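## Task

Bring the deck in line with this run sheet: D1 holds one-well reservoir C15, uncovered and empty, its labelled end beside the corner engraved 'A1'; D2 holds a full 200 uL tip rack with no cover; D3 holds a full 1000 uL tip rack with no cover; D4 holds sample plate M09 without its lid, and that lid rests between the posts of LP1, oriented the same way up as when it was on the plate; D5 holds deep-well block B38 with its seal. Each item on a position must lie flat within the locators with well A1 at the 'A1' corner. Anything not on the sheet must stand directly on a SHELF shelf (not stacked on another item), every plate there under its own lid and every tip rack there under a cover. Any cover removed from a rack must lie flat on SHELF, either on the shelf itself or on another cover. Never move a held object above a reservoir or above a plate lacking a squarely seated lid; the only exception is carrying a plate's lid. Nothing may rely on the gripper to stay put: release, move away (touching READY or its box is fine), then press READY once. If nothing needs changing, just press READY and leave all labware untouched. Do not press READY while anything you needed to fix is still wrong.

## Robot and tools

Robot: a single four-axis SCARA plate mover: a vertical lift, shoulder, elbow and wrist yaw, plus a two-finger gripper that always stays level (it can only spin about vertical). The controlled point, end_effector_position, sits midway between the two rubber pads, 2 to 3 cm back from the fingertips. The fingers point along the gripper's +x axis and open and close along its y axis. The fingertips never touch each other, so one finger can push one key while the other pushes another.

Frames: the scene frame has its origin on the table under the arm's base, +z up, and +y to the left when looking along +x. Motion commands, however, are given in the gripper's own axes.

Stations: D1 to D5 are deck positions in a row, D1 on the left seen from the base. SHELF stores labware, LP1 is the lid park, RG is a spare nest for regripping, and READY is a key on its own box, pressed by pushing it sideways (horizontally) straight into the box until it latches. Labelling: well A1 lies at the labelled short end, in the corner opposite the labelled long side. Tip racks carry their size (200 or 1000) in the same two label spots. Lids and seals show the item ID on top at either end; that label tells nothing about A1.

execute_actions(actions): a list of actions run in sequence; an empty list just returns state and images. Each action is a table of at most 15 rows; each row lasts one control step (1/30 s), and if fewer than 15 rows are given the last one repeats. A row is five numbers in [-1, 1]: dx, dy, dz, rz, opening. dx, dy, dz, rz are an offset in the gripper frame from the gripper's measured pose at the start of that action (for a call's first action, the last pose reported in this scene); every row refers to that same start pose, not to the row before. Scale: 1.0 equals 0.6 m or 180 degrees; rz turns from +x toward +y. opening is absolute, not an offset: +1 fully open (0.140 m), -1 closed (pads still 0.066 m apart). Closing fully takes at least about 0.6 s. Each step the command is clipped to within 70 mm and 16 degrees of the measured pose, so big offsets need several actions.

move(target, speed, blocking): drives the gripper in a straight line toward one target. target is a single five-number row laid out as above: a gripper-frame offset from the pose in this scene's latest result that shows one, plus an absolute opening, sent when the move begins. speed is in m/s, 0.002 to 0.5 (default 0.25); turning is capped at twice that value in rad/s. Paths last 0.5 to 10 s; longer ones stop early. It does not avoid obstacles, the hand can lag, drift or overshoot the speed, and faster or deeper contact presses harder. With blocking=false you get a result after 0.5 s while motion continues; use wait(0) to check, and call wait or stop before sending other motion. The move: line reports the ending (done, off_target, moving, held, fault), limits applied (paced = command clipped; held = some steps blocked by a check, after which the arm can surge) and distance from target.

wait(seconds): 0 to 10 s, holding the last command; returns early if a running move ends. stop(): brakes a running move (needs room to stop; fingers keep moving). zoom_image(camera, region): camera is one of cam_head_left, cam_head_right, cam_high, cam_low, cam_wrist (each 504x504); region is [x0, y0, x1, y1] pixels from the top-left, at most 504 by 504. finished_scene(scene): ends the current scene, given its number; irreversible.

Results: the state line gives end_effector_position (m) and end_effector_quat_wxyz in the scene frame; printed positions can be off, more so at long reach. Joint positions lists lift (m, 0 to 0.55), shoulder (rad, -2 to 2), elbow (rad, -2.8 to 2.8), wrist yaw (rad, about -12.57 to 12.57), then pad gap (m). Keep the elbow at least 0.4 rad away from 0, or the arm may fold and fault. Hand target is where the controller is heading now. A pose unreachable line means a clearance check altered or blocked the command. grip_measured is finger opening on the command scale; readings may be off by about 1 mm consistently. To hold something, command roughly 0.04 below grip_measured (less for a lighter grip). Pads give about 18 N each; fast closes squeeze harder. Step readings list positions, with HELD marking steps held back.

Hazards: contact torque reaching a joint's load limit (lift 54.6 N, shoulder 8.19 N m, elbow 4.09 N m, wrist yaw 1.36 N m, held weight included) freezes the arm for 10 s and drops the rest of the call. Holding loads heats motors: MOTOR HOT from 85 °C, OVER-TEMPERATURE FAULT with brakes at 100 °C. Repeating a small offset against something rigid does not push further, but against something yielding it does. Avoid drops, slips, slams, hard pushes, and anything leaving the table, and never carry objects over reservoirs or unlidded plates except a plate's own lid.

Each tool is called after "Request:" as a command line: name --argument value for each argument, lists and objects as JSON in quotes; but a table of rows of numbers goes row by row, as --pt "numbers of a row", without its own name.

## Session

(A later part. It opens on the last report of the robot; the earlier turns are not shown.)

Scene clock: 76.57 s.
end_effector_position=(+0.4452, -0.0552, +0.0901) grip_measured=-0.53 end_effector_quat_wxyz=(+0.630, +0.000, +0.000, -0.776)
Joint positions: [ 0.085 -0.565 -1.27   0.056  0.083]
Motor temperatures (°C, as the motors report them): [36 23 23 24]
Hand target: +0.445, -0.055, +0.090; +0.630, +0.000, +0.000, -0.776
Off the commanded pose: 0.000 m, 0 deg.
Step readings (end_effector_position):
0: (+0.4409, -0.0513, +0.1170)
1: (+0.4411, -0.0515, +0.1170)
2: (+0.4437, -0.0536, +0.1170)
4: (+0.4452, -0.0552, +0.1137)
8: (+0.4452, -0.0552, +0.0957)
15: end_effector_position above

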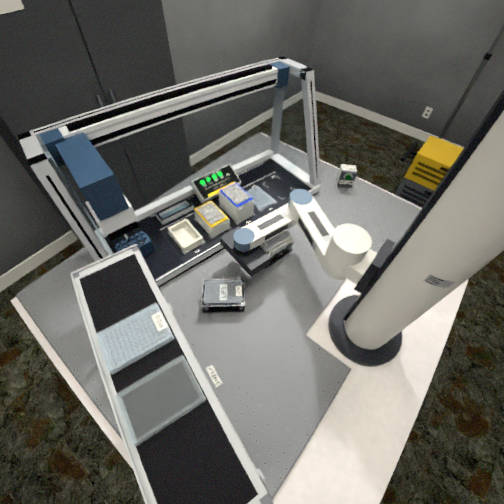

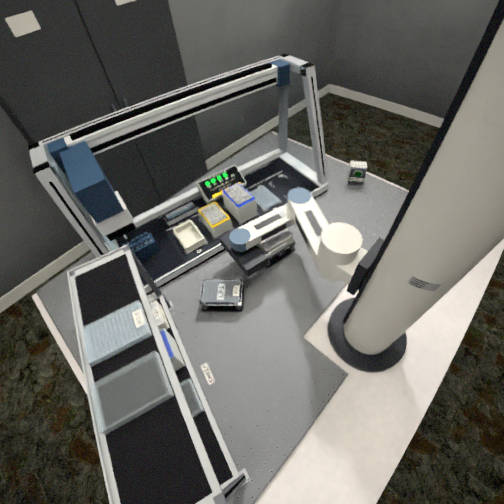

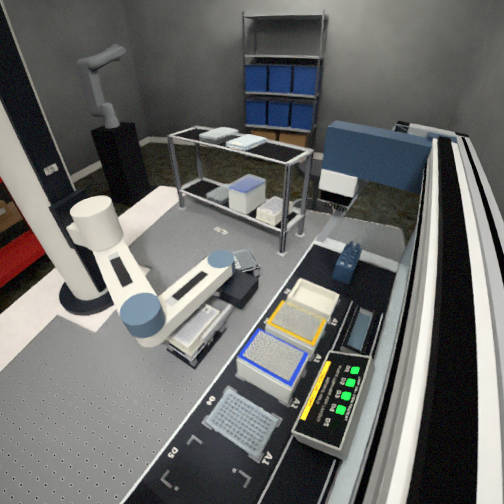

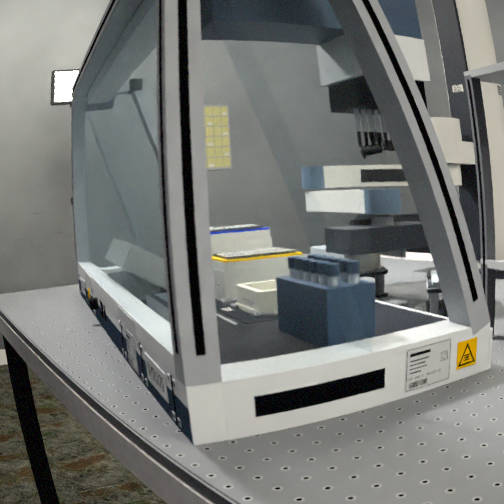

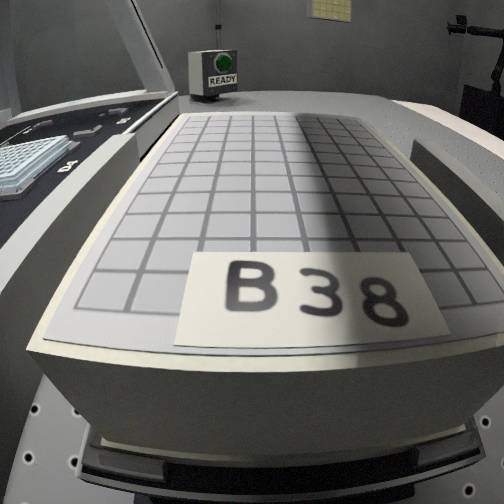

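Request:
execute_actions --actions '[[[0,0,0.004,0,-0.575],[0,0,0.01,0,-0.575],[0,0,0.016,0,-0.575],[0,0,0.02,0,-0.575],[0.004,0.001,0.0215,0.001,-0.575],[0.0167,0.005,0.0215,0.0032,-0.575],[0.0333,0.0117,0.0215,0.008,-0.575],[0.0533,0.02,0.0215,0.0143,-0.575],[0.0767,0.03,0.0215,0.0207,-0.575],[0.1,0.0383,0.0215,0.0286,-0.575],[0.125,0.0483,0.0215,0.0366,-0.575],[0.15,0.0583,0.0215,0.0446,-0.575],[0.175,0.0683,0.0215,0.0525,-0.575],[0.2,0.0783,0.0215,0.0605,-0.575],[0.225,0.0867,0.0215,0.0684,-0.575]]]'

Scene clock: 79.20 s.
end_effector_position=(+0.4515, -0.1329, +0.1030) grip_measured=-0.53 end_effector_quat_wxyz=(+0.671, +0.000, +0.000, -0.741)
Joint positions: [ 0.098 -0.846 -1.176  0.353  0.083]
Motor temperatures (°C, as the motors report them): [36 23 23 24]
Hand target: +0.453, -0.176, +0.103; +0.699, +0.000, +0.000, -0.715
Off the commanded pose: 0.067 m, 6 deg; position clipped at the last step of the last action.
Step readings (end_effector_position):
0: (+0.4452, -0.0552, +0.0901)
1: (+0.4452, -0.0552, +0.0902)
2: (+0.4452, -0.0552, +0.0917)
4: (+0.4452, -0.0552, +0.0978)
8: (+0.4456, -0.0636, +0.1031)
15: end_effector_position above

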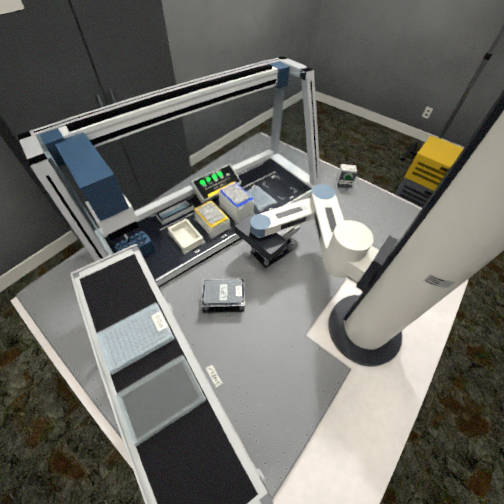

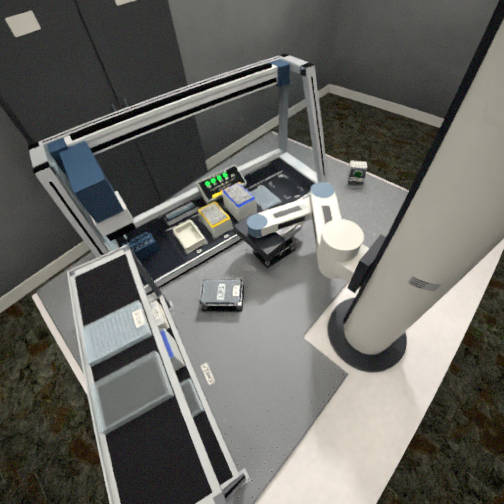

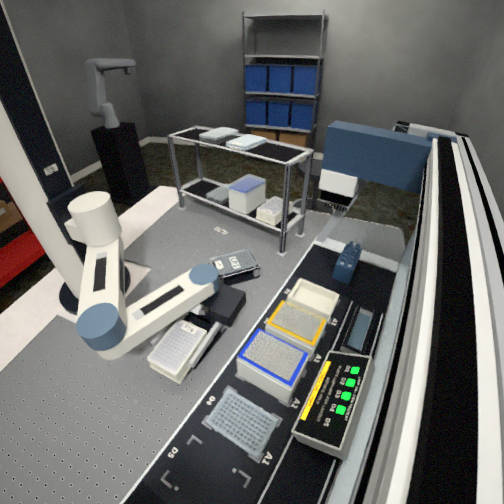

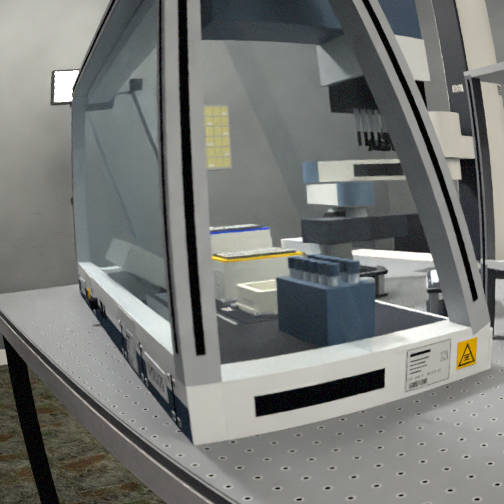

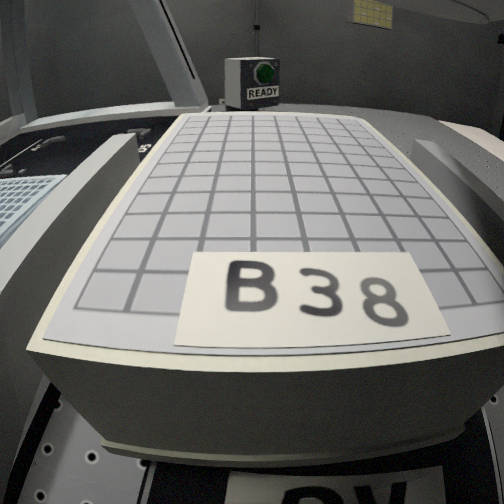

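Request:
execute_actions --actions '[]'

Scene clock: 79.77 s.
end_effector_position=(+0.4525, -0.1763, +0.1030) grip_measured=-0.53 end_effector_quat_wxyz=(+0.699, +0.000, +0.000, -0.715)
Joint positions: [ 0.098 -1.009 -1.142  0.557  0.083]
Motor temperatures (°C, as the motors report them): [36 23 23 24]
Hand target: +0.453, -0.176, +0.103; +0.699, +0.000, +0.000, -0.715
Off the commanded pose: 0.027 m, 2 deg; position clipped at the last step of the last action.

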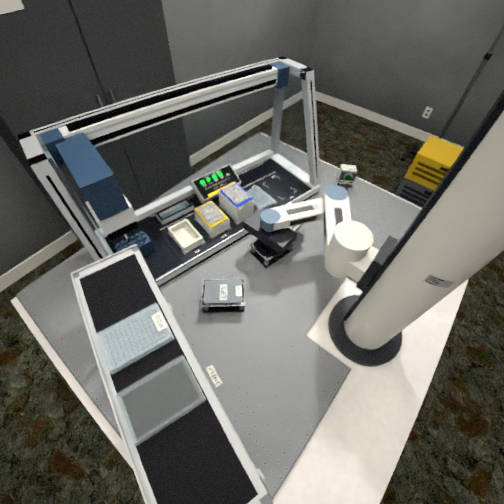

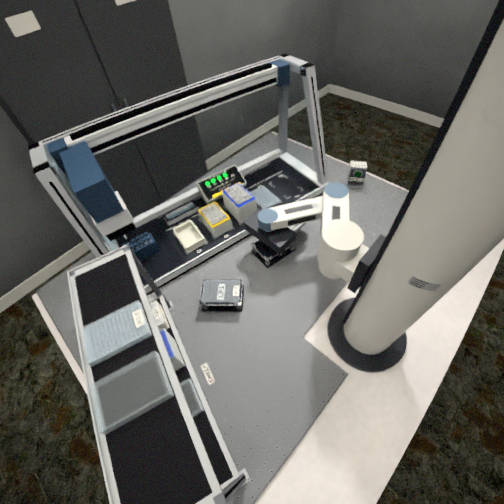

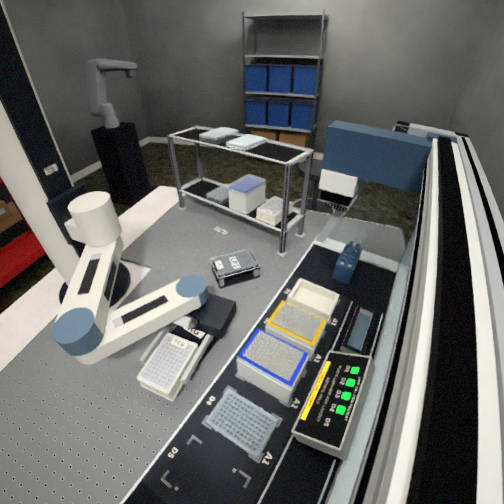

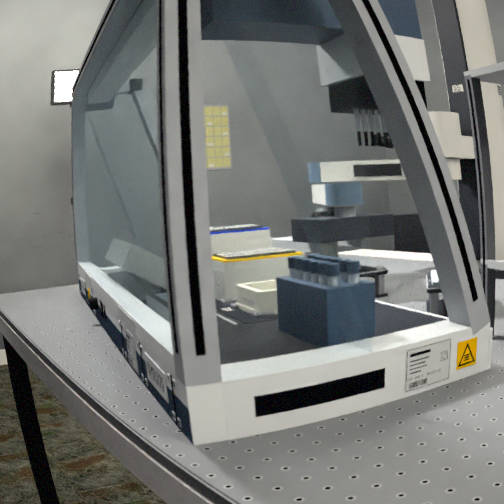

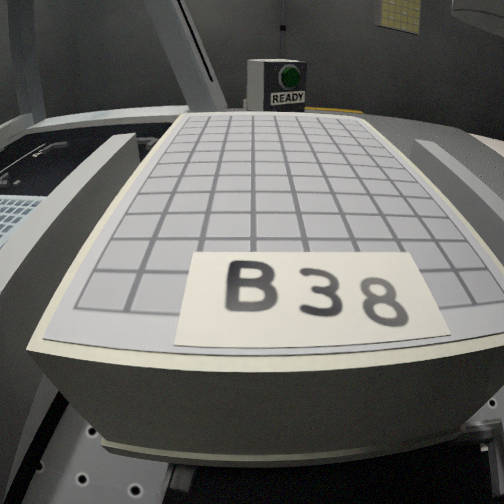

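Request:
execute_actions --actions '[[[0.0245,0.0035,0,0.0116,-0.575],[0.0490,0.0070,0,0.0232,-0.575],[0.0735,0.0105,0,0.0349,-0.575],[0.0980,0.0140,0,0.0465,-0.575],[0.1226,0.0176,0,0.0581,-0.575],[0.1471,0.0211,0,0.0697,-0.575],[0.1716,0.0246,0,0.0814,-0.575],[0.1961,0.0281,0,0.0930,-0.575],[0.2206,0.0316,0,0.1046,-0.575],[0.2268,0.0488,0,0.1338,-0.575],[0.2330,0.0660,0,0.1629,-0.575],[0.2391,0.0832,0,0.1921,-0.575],[0.2453,0.1004,0,0.2213,-0.575],[0.2515,0.1176,0,0.2504,-0.575],[0.2577,0.1348,0,0.2796,-0.575]]]'

Scene clock: 82.93 s.
end_effector_position=(+0.4782, -0.2834, +0.1030) grip_measured=-0.53 end_effector_quat_wxyz=(+0.838, +0.000, +0.000, -0.546)
Joint positions: [ 0.098 -1.428 -1.181  1.454  0.083]
Motor temperatures (°C, as the motors report them): [36 23 23 24]
Hand target: +0.499, -0.312, +0.103; +0.870, +0.000, +0.000, -0.493
Off the commanded pose: 0.071 m, 25 deg; position and orientation clipped at the last step of the last action.
Step readings (end_effector_position):
0: (+0.4525, -0.1763, +0.1030)
1: (+0.4526, -0.1764, +0.1030)
2: (+0.4528, -0.1778, +0.1030)
4: (+0.4534, -0.1859, +0.1030)
8: (+0.4523, -0.2214, +0.1030)
15: end_effector_position above

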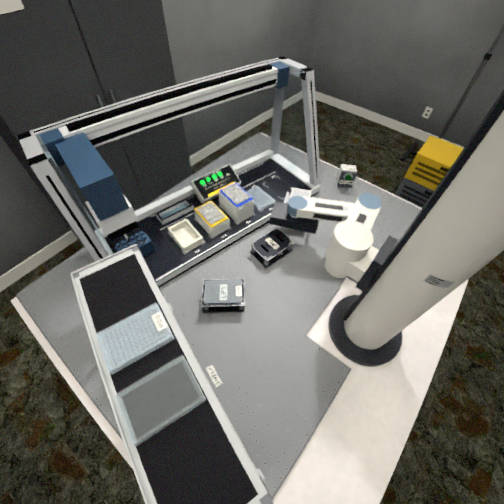

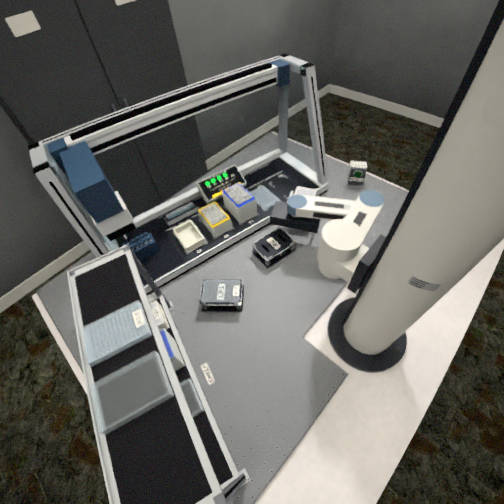

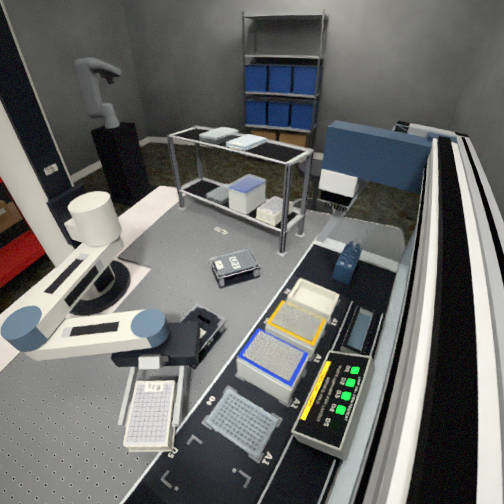

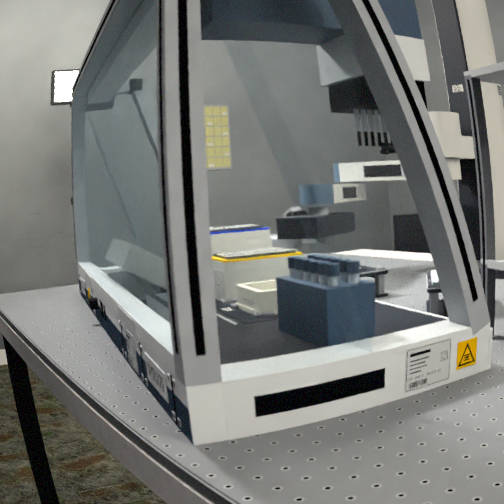

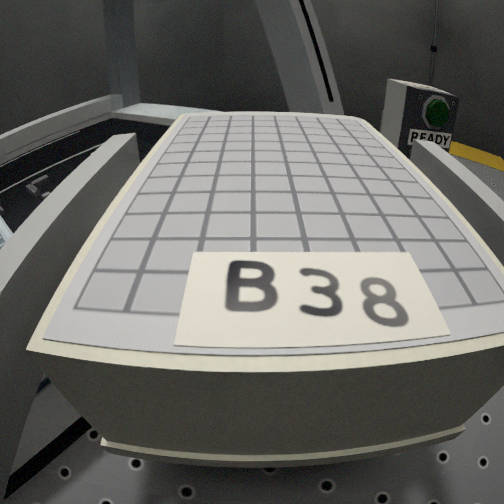

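Request:
zoom_image --camera "cam_wrist" --region '[364, 60, 504, 180]'

Request:
wait --seconds 0

Region (364, 60, 504, 180) of cam_wrist's 504x504 image, scaled by 3.600, with more detail than that image has; it fills the top 432 rows of this view, and the rest is white.

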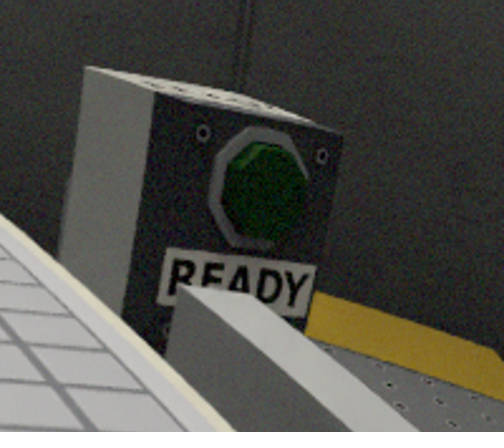

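Scene clock: 83.10 s.
end_effector_position=(+0.4987, -0.3130, +0.1030) grip_measured=-0.53 end_effector_quat_wxyz=(+0.869, +0.000, +0.000, -0.495)
Joint positions: [ 0.098 -1.47  -1.305  1.74   0.083]
Motor temperatures (°C, as the motors report them): [36 23 23 24]
Hand target: +0.499, -0.312, +0.103; +0.870, +0.000, +0.000, -0.493
Off the commanded pose: 0.037 m, 18 deg; position and orientation clipped at the last step of the last action.

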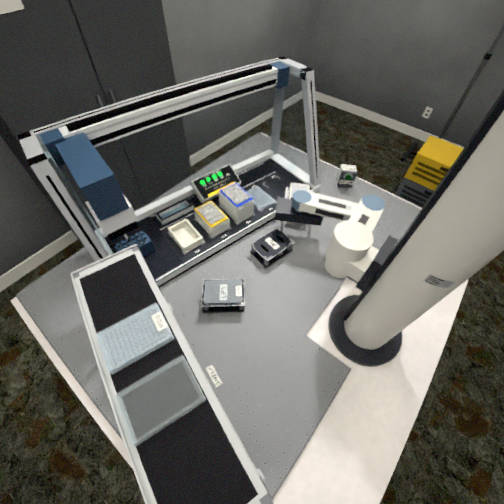

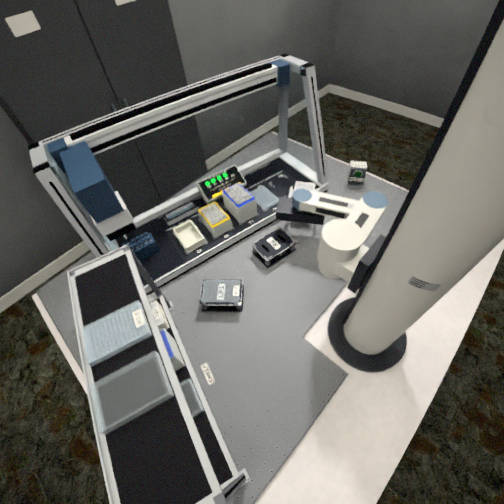

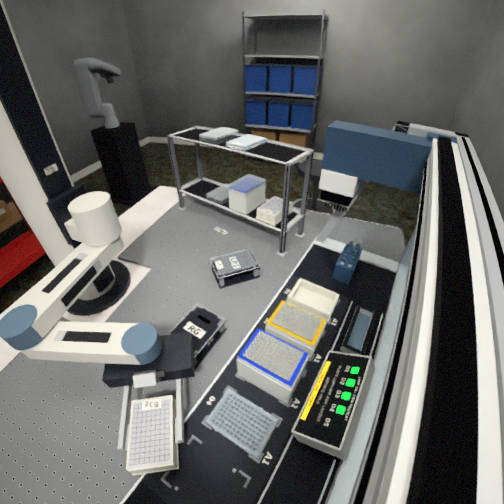

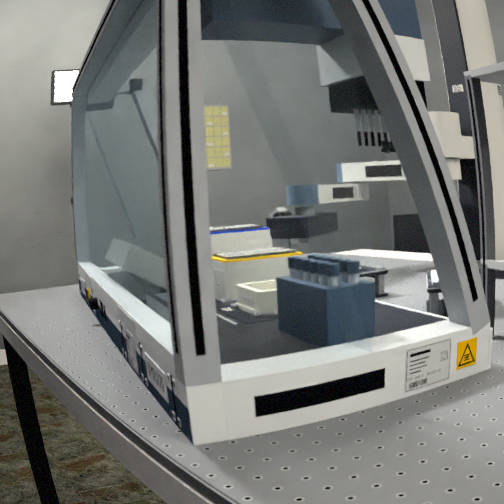

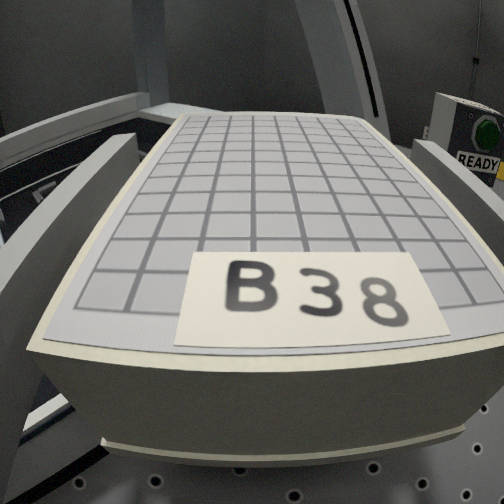

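Request:
zoom_image --camera "cam_wrist" --region '[404, 80, 504, 190]'

Region (404, 80, 504, 190) of cam_wrist's 504x504 image, scaled by 4.582, with more detail than that image has; it fills the left 458 columns of this view, and the rest is white.

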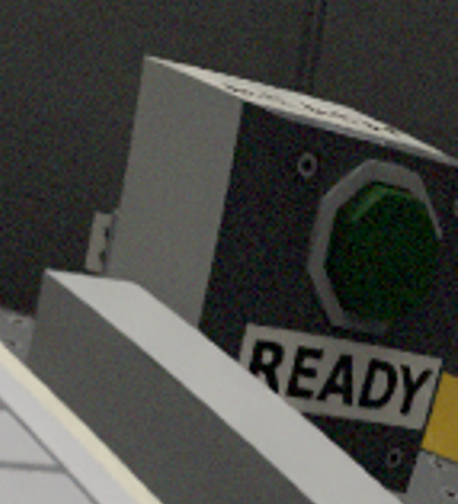

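Request:
execute_actions --actions '[[[0.0131,0.0105,0,0.0233,-0.575],[0.0261,0.0209,0,0.0466,-0.575],[0.0392,0.0314,0,0.0700,-0.575],[0.0522,0.0418,0,0.0933,-0.575],[0.0653,0.0523,0,0.1166,-0.575],[0.0783,0.0627,0,0.1399,-0.575],[0.0894,0.0770,-0.001,0.1601,-0.575],[0.1005,0.0914,-0.002,0.1802,-0.575],[0.1116,0.1057,-0.004,0.2004,-0.575],[0.1227,0.1200,-0.006,0.2206,-0.575],[0.1338,0.1344,-0.0075,0.2407,-0.575],[0.1449,0.1487,-0.0083,0.2609,-0.575]]]'

Scene clock: 85.10 s.
end_effector_position=(+0.6017, -0.3360, +0.0983) grip_measured=-0.53 end_effector_quat_wxyz=(+0.986, +0.000, +0.000, -0.168)
Joint positions: [ 0.093 -1.373 -1.832  2.869  0.083]
Motor temperatures (°C, as the motors report them): [36 23 23 24]
Hand target: +0.614, -0.339, +0.098; +0.992, +0.000, +0.000, -0.127
Off the commanded pose: 0.019 m, 7 deg.
Step readings (end_effector_position):
0: (+0.4991, -0.3120, +0.1030)
1: (+0.4994, -0.3120, +0.1030)
2: (+0.5016, -0.3126, +0.1030)
4: (+0.5120, -0.3166, +0.1029)
8: (+0.5418, -0.3283, +0.1029)
15: end_effector_position above

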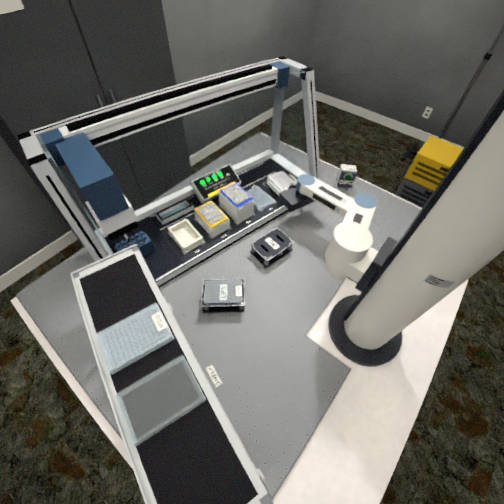

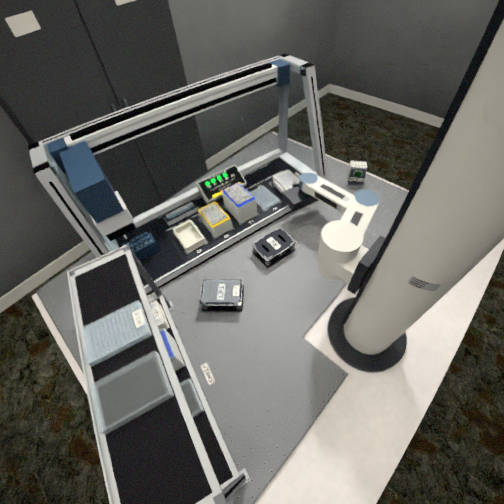

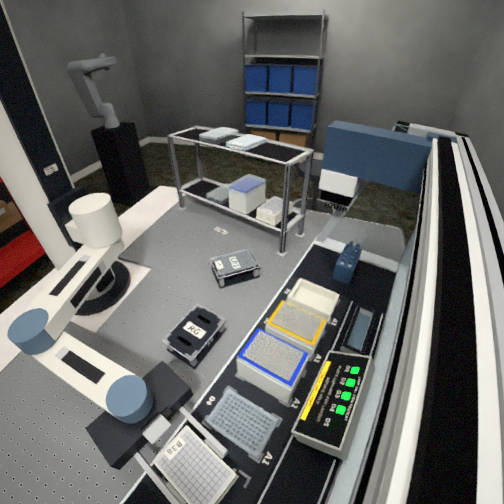

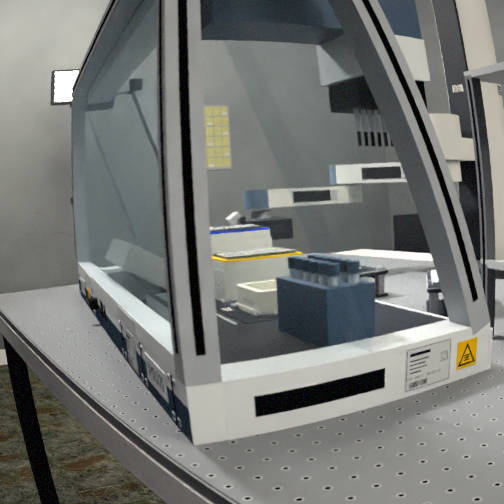

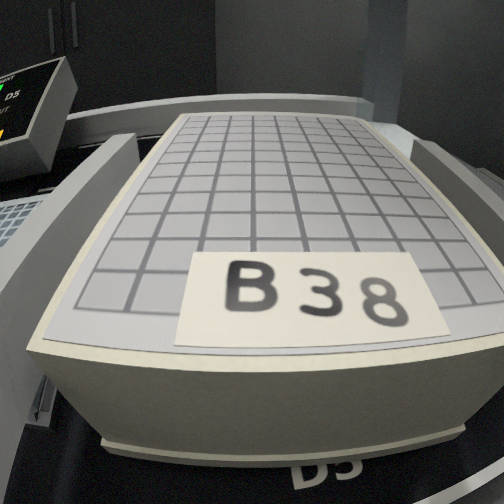

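Request:
wait --seconds 0

Scene clock: 85.40 s.
end_effector_position=(+0.6141, -0.3392, +0.0979) grip_measured=-0.53 end_effector_quat_wxyz=(+0.992, +0.000, +0.000, -0.127)
Joint positions: [ 0.093 -1.334 -1.941  3.02   0.083]
Motor temperatures (°C, as the motors report them): [36 23 23 24]
Hand target: +0.614, -0.339, +0.098; +0.992, +0.000, +0.000, -0.127
Off the commanded pose: 0.006 m, 2 deg.

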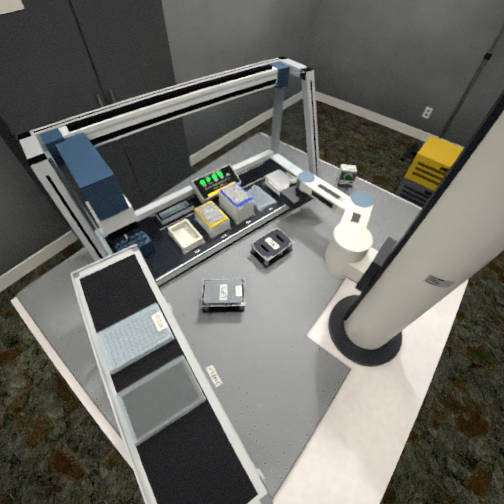

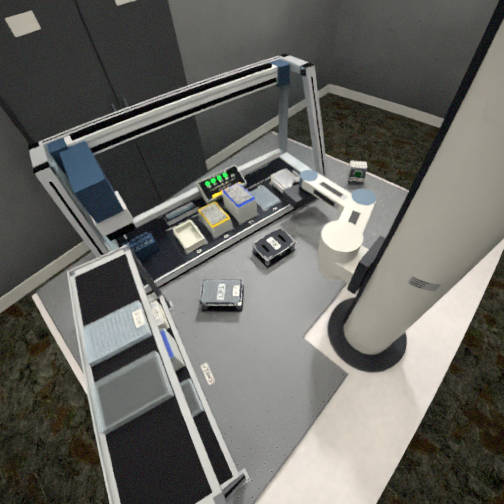

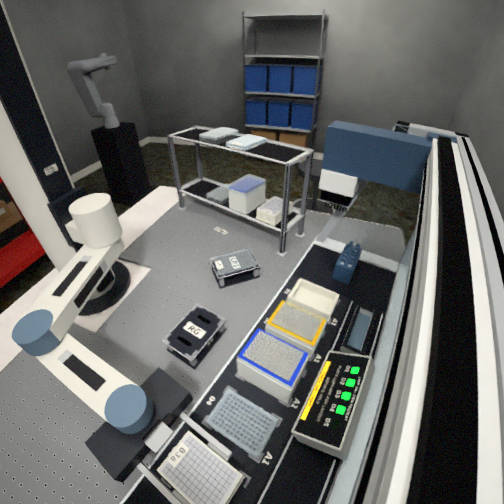

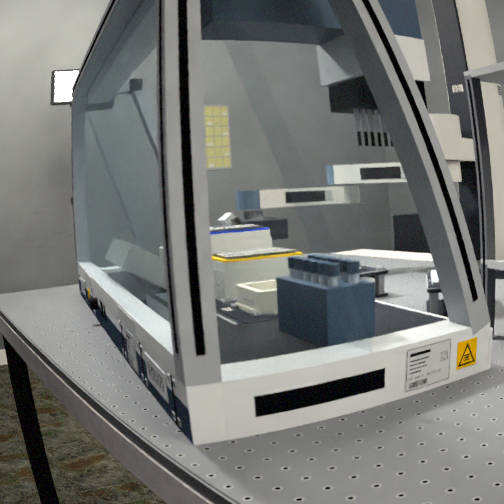

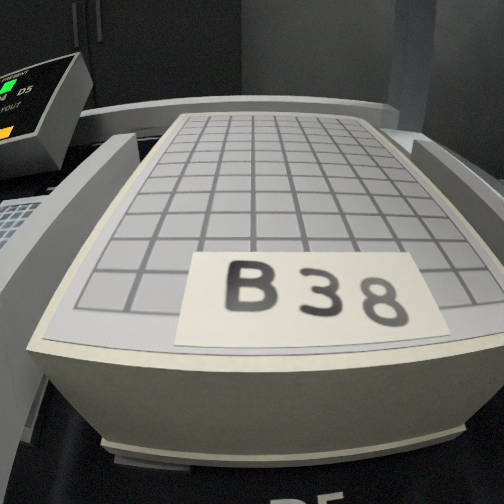

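Request:
execute_actions --actions '[[[0.01045,-0.00244,0,0.01257,-0.575],[0.01045,-0.00244,0,0.01257,-0.575],[0.01045,-0.00244,0,0.01257,-0.575],[0.01045,-0.00244,0,0.01257,-0.575],[0.01045,-0.00244,-0.002,0.01257,-0.575],[0.01045,-0.00244,-0.0048,0.01257,-0.575]]]'

Request:
zoom_image --camera "cam_wrist" --region '[60, 420, 220, 504]'

Request:
zoom_image --camera "cam_wrist" --region '[344, 410, 504, 494]'

Scene clock: 86.30 s.
end_effector_position=(+0.6197, -0.3423, +0.0949) grip_measured=-0.53 end_effector_quat_wxyz=(+0.994, +0.000, +0.000, -0.107)
Joint positions: [ 0.09  -1.312 -2.004  3.101  0.083]
Motor temperatures (°C, as the motors report them): [36 23 23 24]
Hand target: +0.620, -0.342, +0.095; +0.994, +0.000, +0.000, -0.107
Off the commanded pose: 0.000 m, 0 deg.
Step readings (end_effector_position):
0: (+0.6141, -0.3392, +0.0979)
1: (+0.6142, -0.3392, +0.0979)
2: (+0.6154, -0.3398, +0.0979)
4: (+0.6190, -0.3420, +0.0979)
8: (+0.6197, -0.3423, +0.0948)
15: end_effector_position above

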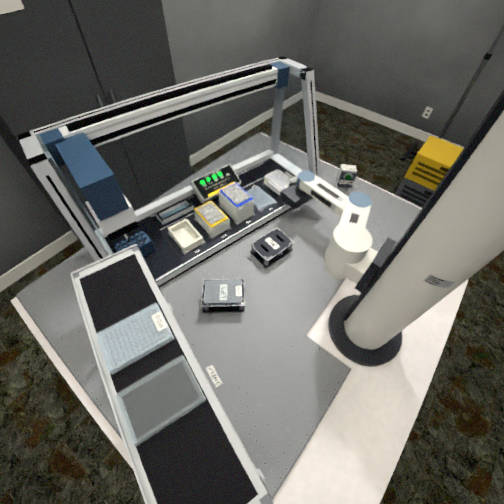

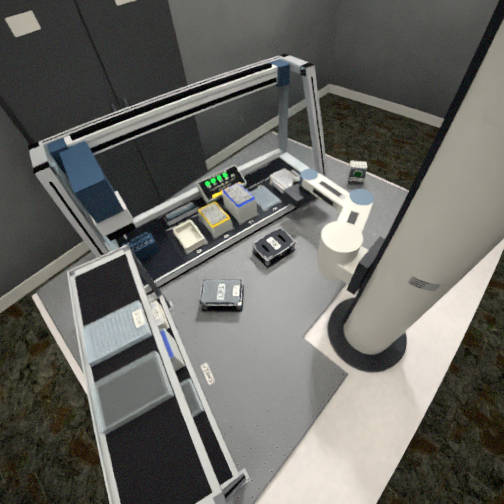

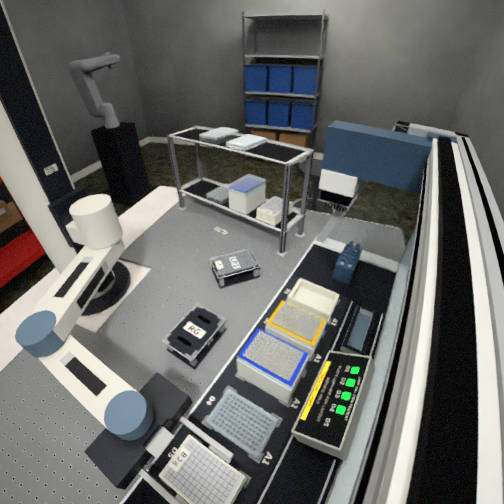

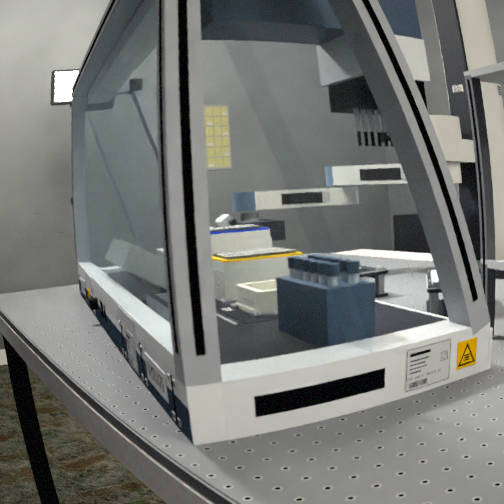

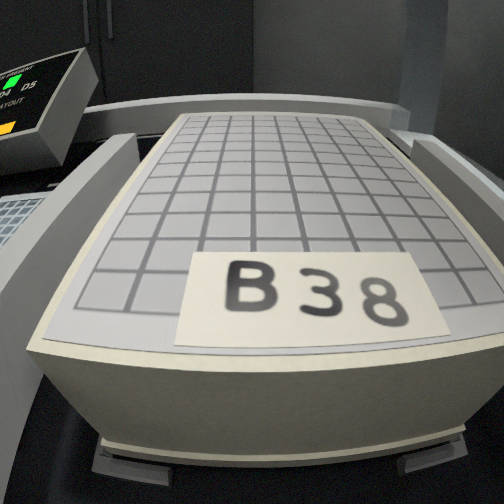

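Region (60, 420, 220, 504) of cam_wrist's 504x504 image, scaled by 3.150, with more detail than that image has; it fills the top 265 rows of this view, and the rest is white.

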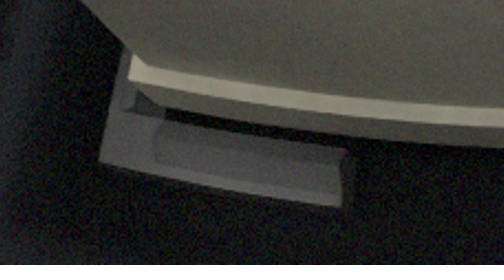

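Region (344, 410, 504, 494) of cam_wrist's 504x504 image, scaled by 3.150, with more detail than that image has; it fills the top 265 rows of this view, and the rest is white.

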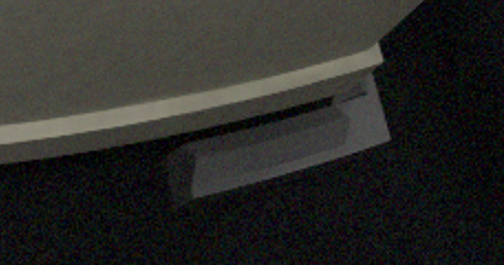

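Request:
execute_actions --actions '[[[0.0005,0,-0.003,0,-0.575],[0.0005,0,-0.0055,0,-0.575],[0.0005,0,-0.0075,0,-0.575],[0.0005,0,-0.009,0,-0.575],[0.0005,0,-0.0102,0,-0.575],[0.0005,0,-0.011,0,-0.575],[0.0005,0,-0.0115,0,-0.575],[0.0005,0,-0.0115,0,-0.575],[0.0005,0,-0.0115,0,-0.575],[0.0005,0,-0.0115,0,-0.2],[0.0005,0,-0.0115,0,-0.2]]]'

Request:
zoom_image --camera "cam_wrist" --region '[40, 400, 504, 504]'

Scene clock: 87.60 s.
end_effector_position=(+0.6200, -0.3424, +0.0880) grip_measured=-0.20 end_effector_quat_wxyz=(+0.994, +0.000, +0.000, -0.107)
Joint positions: [ 0.083 -1.311 -2.006  3.102  0.096]
Motor temperatures (°C, as the motors report them): [36 23 23 24]
Hand target: +0.620, -0.342, +0.088; +0.994, +0.000, +0.000, -0.107
Off the commanded pose: 0.000 m, 0 deg.
Step readings (end_effector_position):
0: (+0.6197, -0.3423, +0.0949)
1: (+0.6198, -0.3423, +0.0949)
2: (+0.6199, -0.3425, +0.0935)
4: (+0.6200, -0.3424, +0.0904)
8: (+0.6200, -0.3424, +0.0880)
15: end_effector_position above

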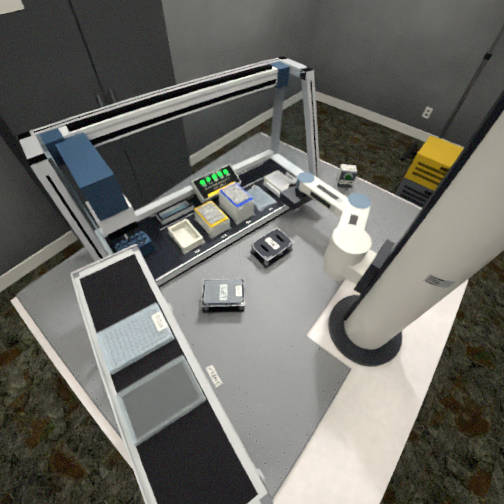

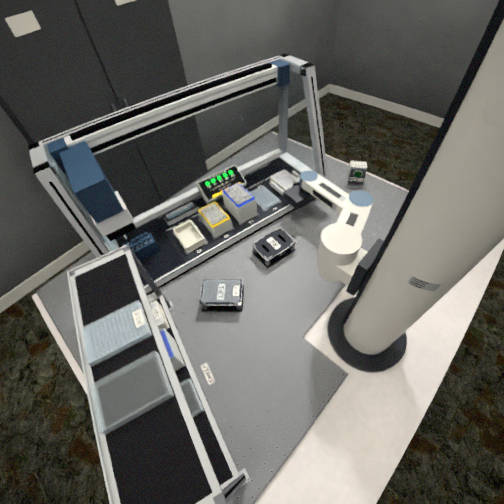

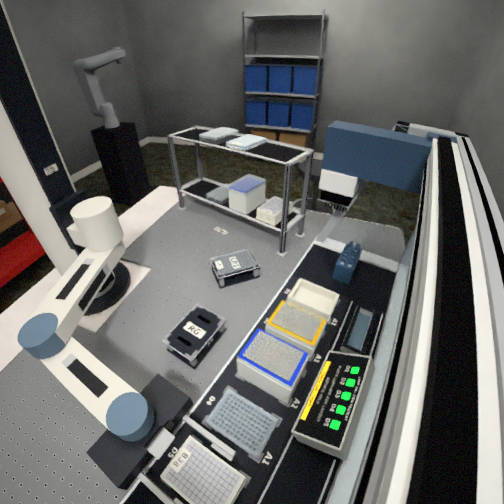

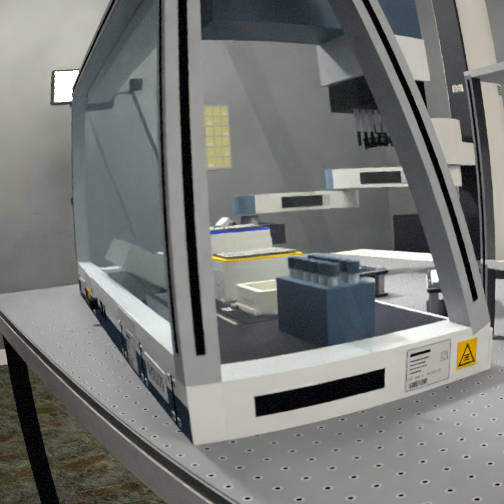

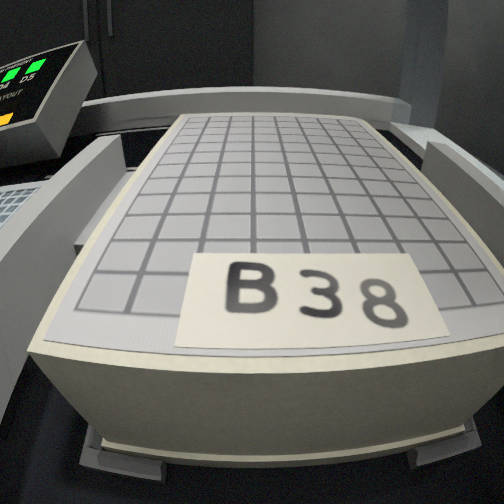

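Region (40, 400, 504, 504) of cam_wrist's 504x504 image, scaled by 1.086, with more detail than that image has; it fills the top 113 rows of this view, and the rest is white.

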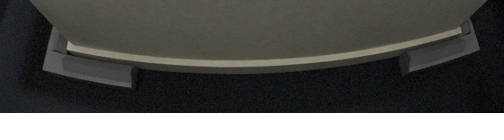

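Request:
zoom_image --camera "cam_high" --region '[120, 370, 320, 504]'

Request:
zoom_image --camera "cam_head_right" --region '[150, 140, 390, 270]'

Request:
zoom_image --camera "cam_wrist" --region '[60, 410, 220, 494]'

Request:
zoom_image --camera "cam_wrist" --region '[344, 400, 504, 484]'

Region (120, 370, 320, 504) of cam_high's 504x504 image, scaled by 2.520, with more detail than that image has; it fills the top 338 rows of this view, and the rest is white.

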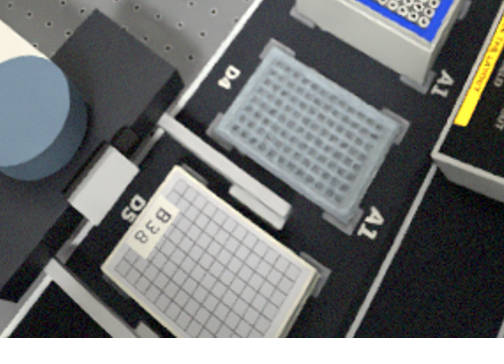

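Region (150, 140, 390, 270) of cam_head_right's 504x504 image, scaled by 2.100, with more detail than that image has; it fills the top 273 rows of this view, and the rest is white.

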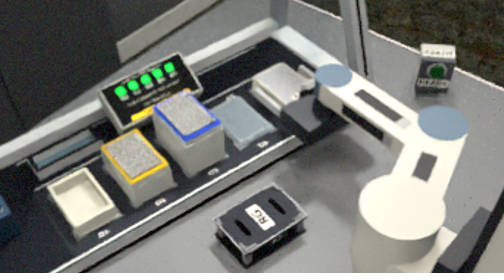

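Region (60, 410, 220, 494) of cam_wrist's 504x504 image, scaled by 3.150, with more detail than that image has; it fills the top 265 rows of this view, and the rest is white.

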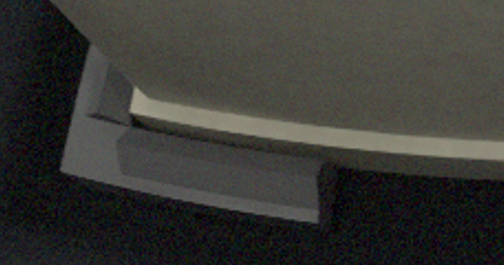

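Region (344, 400, 504, 484) of cam_wrist's 504x504 image, scaled by 3.150, with more detail than that image has; it fills the top 265 rows of this view, and the rest is white.

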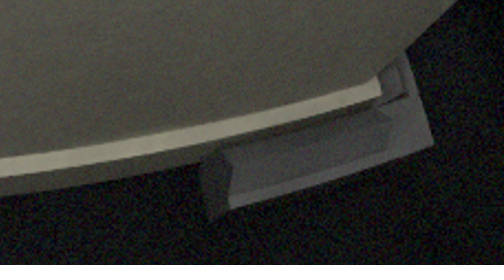

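Request:
execute_actions --actions '[[[-0.0195,0,0,0,0.2],[-0.039,0,0,0,0.2],[-0.0585,0,0,0,0.2],[-0.078,0,0,0,0.2],[-0.0975,0,0,0,0.2],[-0.117,0,0,0,0.2],[-0.1365,0,0,0,0.2],[-0.156,0,0,0,0.2],[-0.1755,0,0,0,0.2],[-0.195,0,0,0,0.2],[-0.2145,0,0,0,0.2],[-0.2145,0,0,0,0.2],[-0.2145,0,0,0,0.2],[-0.2209,-0.0343,0,-0.0249,-1],[-0.2284,-0.0687,0,-0.0497,-1]]]'

Scene clock: 94.30 s.
end_effector_position=(+0.5089, -0.3217, +0.0880) grip_measured=+0.04 end_effector_quat_wxyz=(+0.994, +0.000, +0.000, -0.110)
Joint positions: [ 0.083 -1.722 -1.479  2.981  0.104]
Motor temperatures (°C, as the motors report them): [36 23 23 24]
Hand target: +0.479, -0.352, +0.088; +0.983, +0.000, +0.000, -0.182
Off the commanded pose: 0.045 m, 9 deg.
Step readings (end_effector_position):
0: (+0.6200, -0.3424, +0.0880)
1: (+0.6199, -0.3423, +0.0880)
2: (+0.6186, -0.3416, +0.0880)
4: (+0.6107, -0.3397, +0.0880)
8: (+0.5764, -0.3336, +0.0880)
15: end_effector_position above

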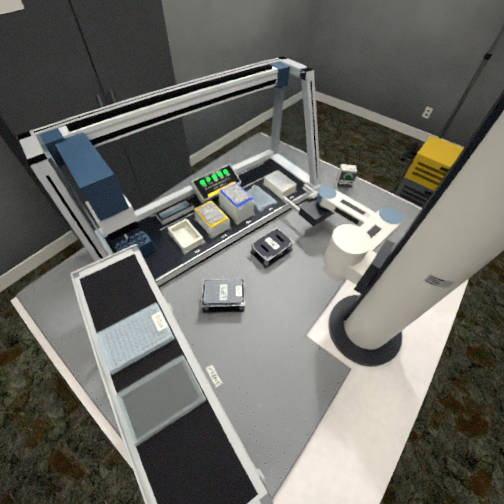

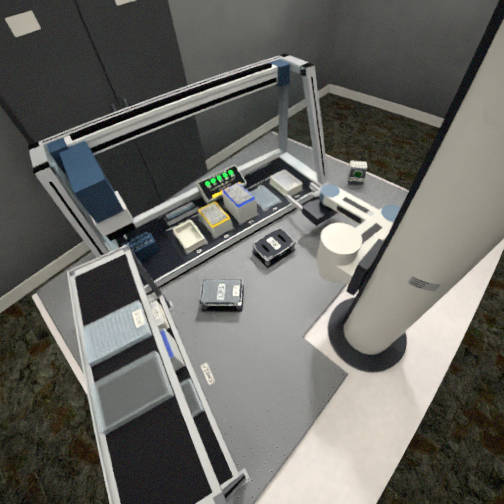

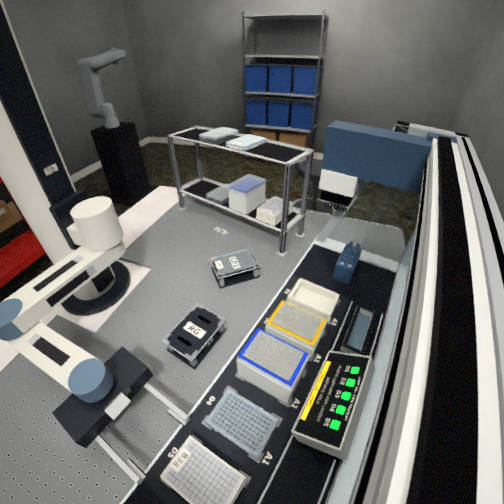

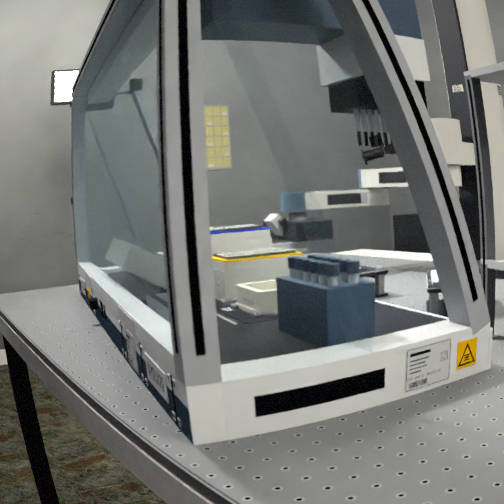

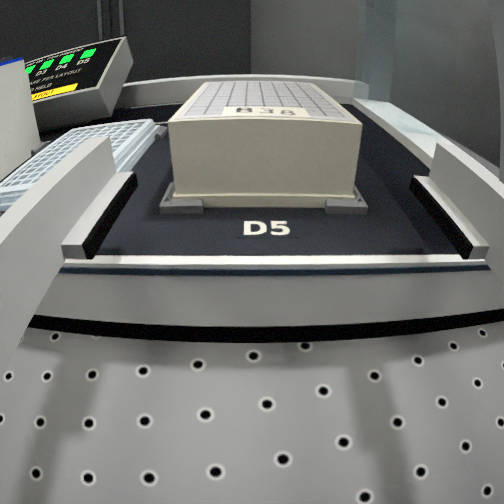

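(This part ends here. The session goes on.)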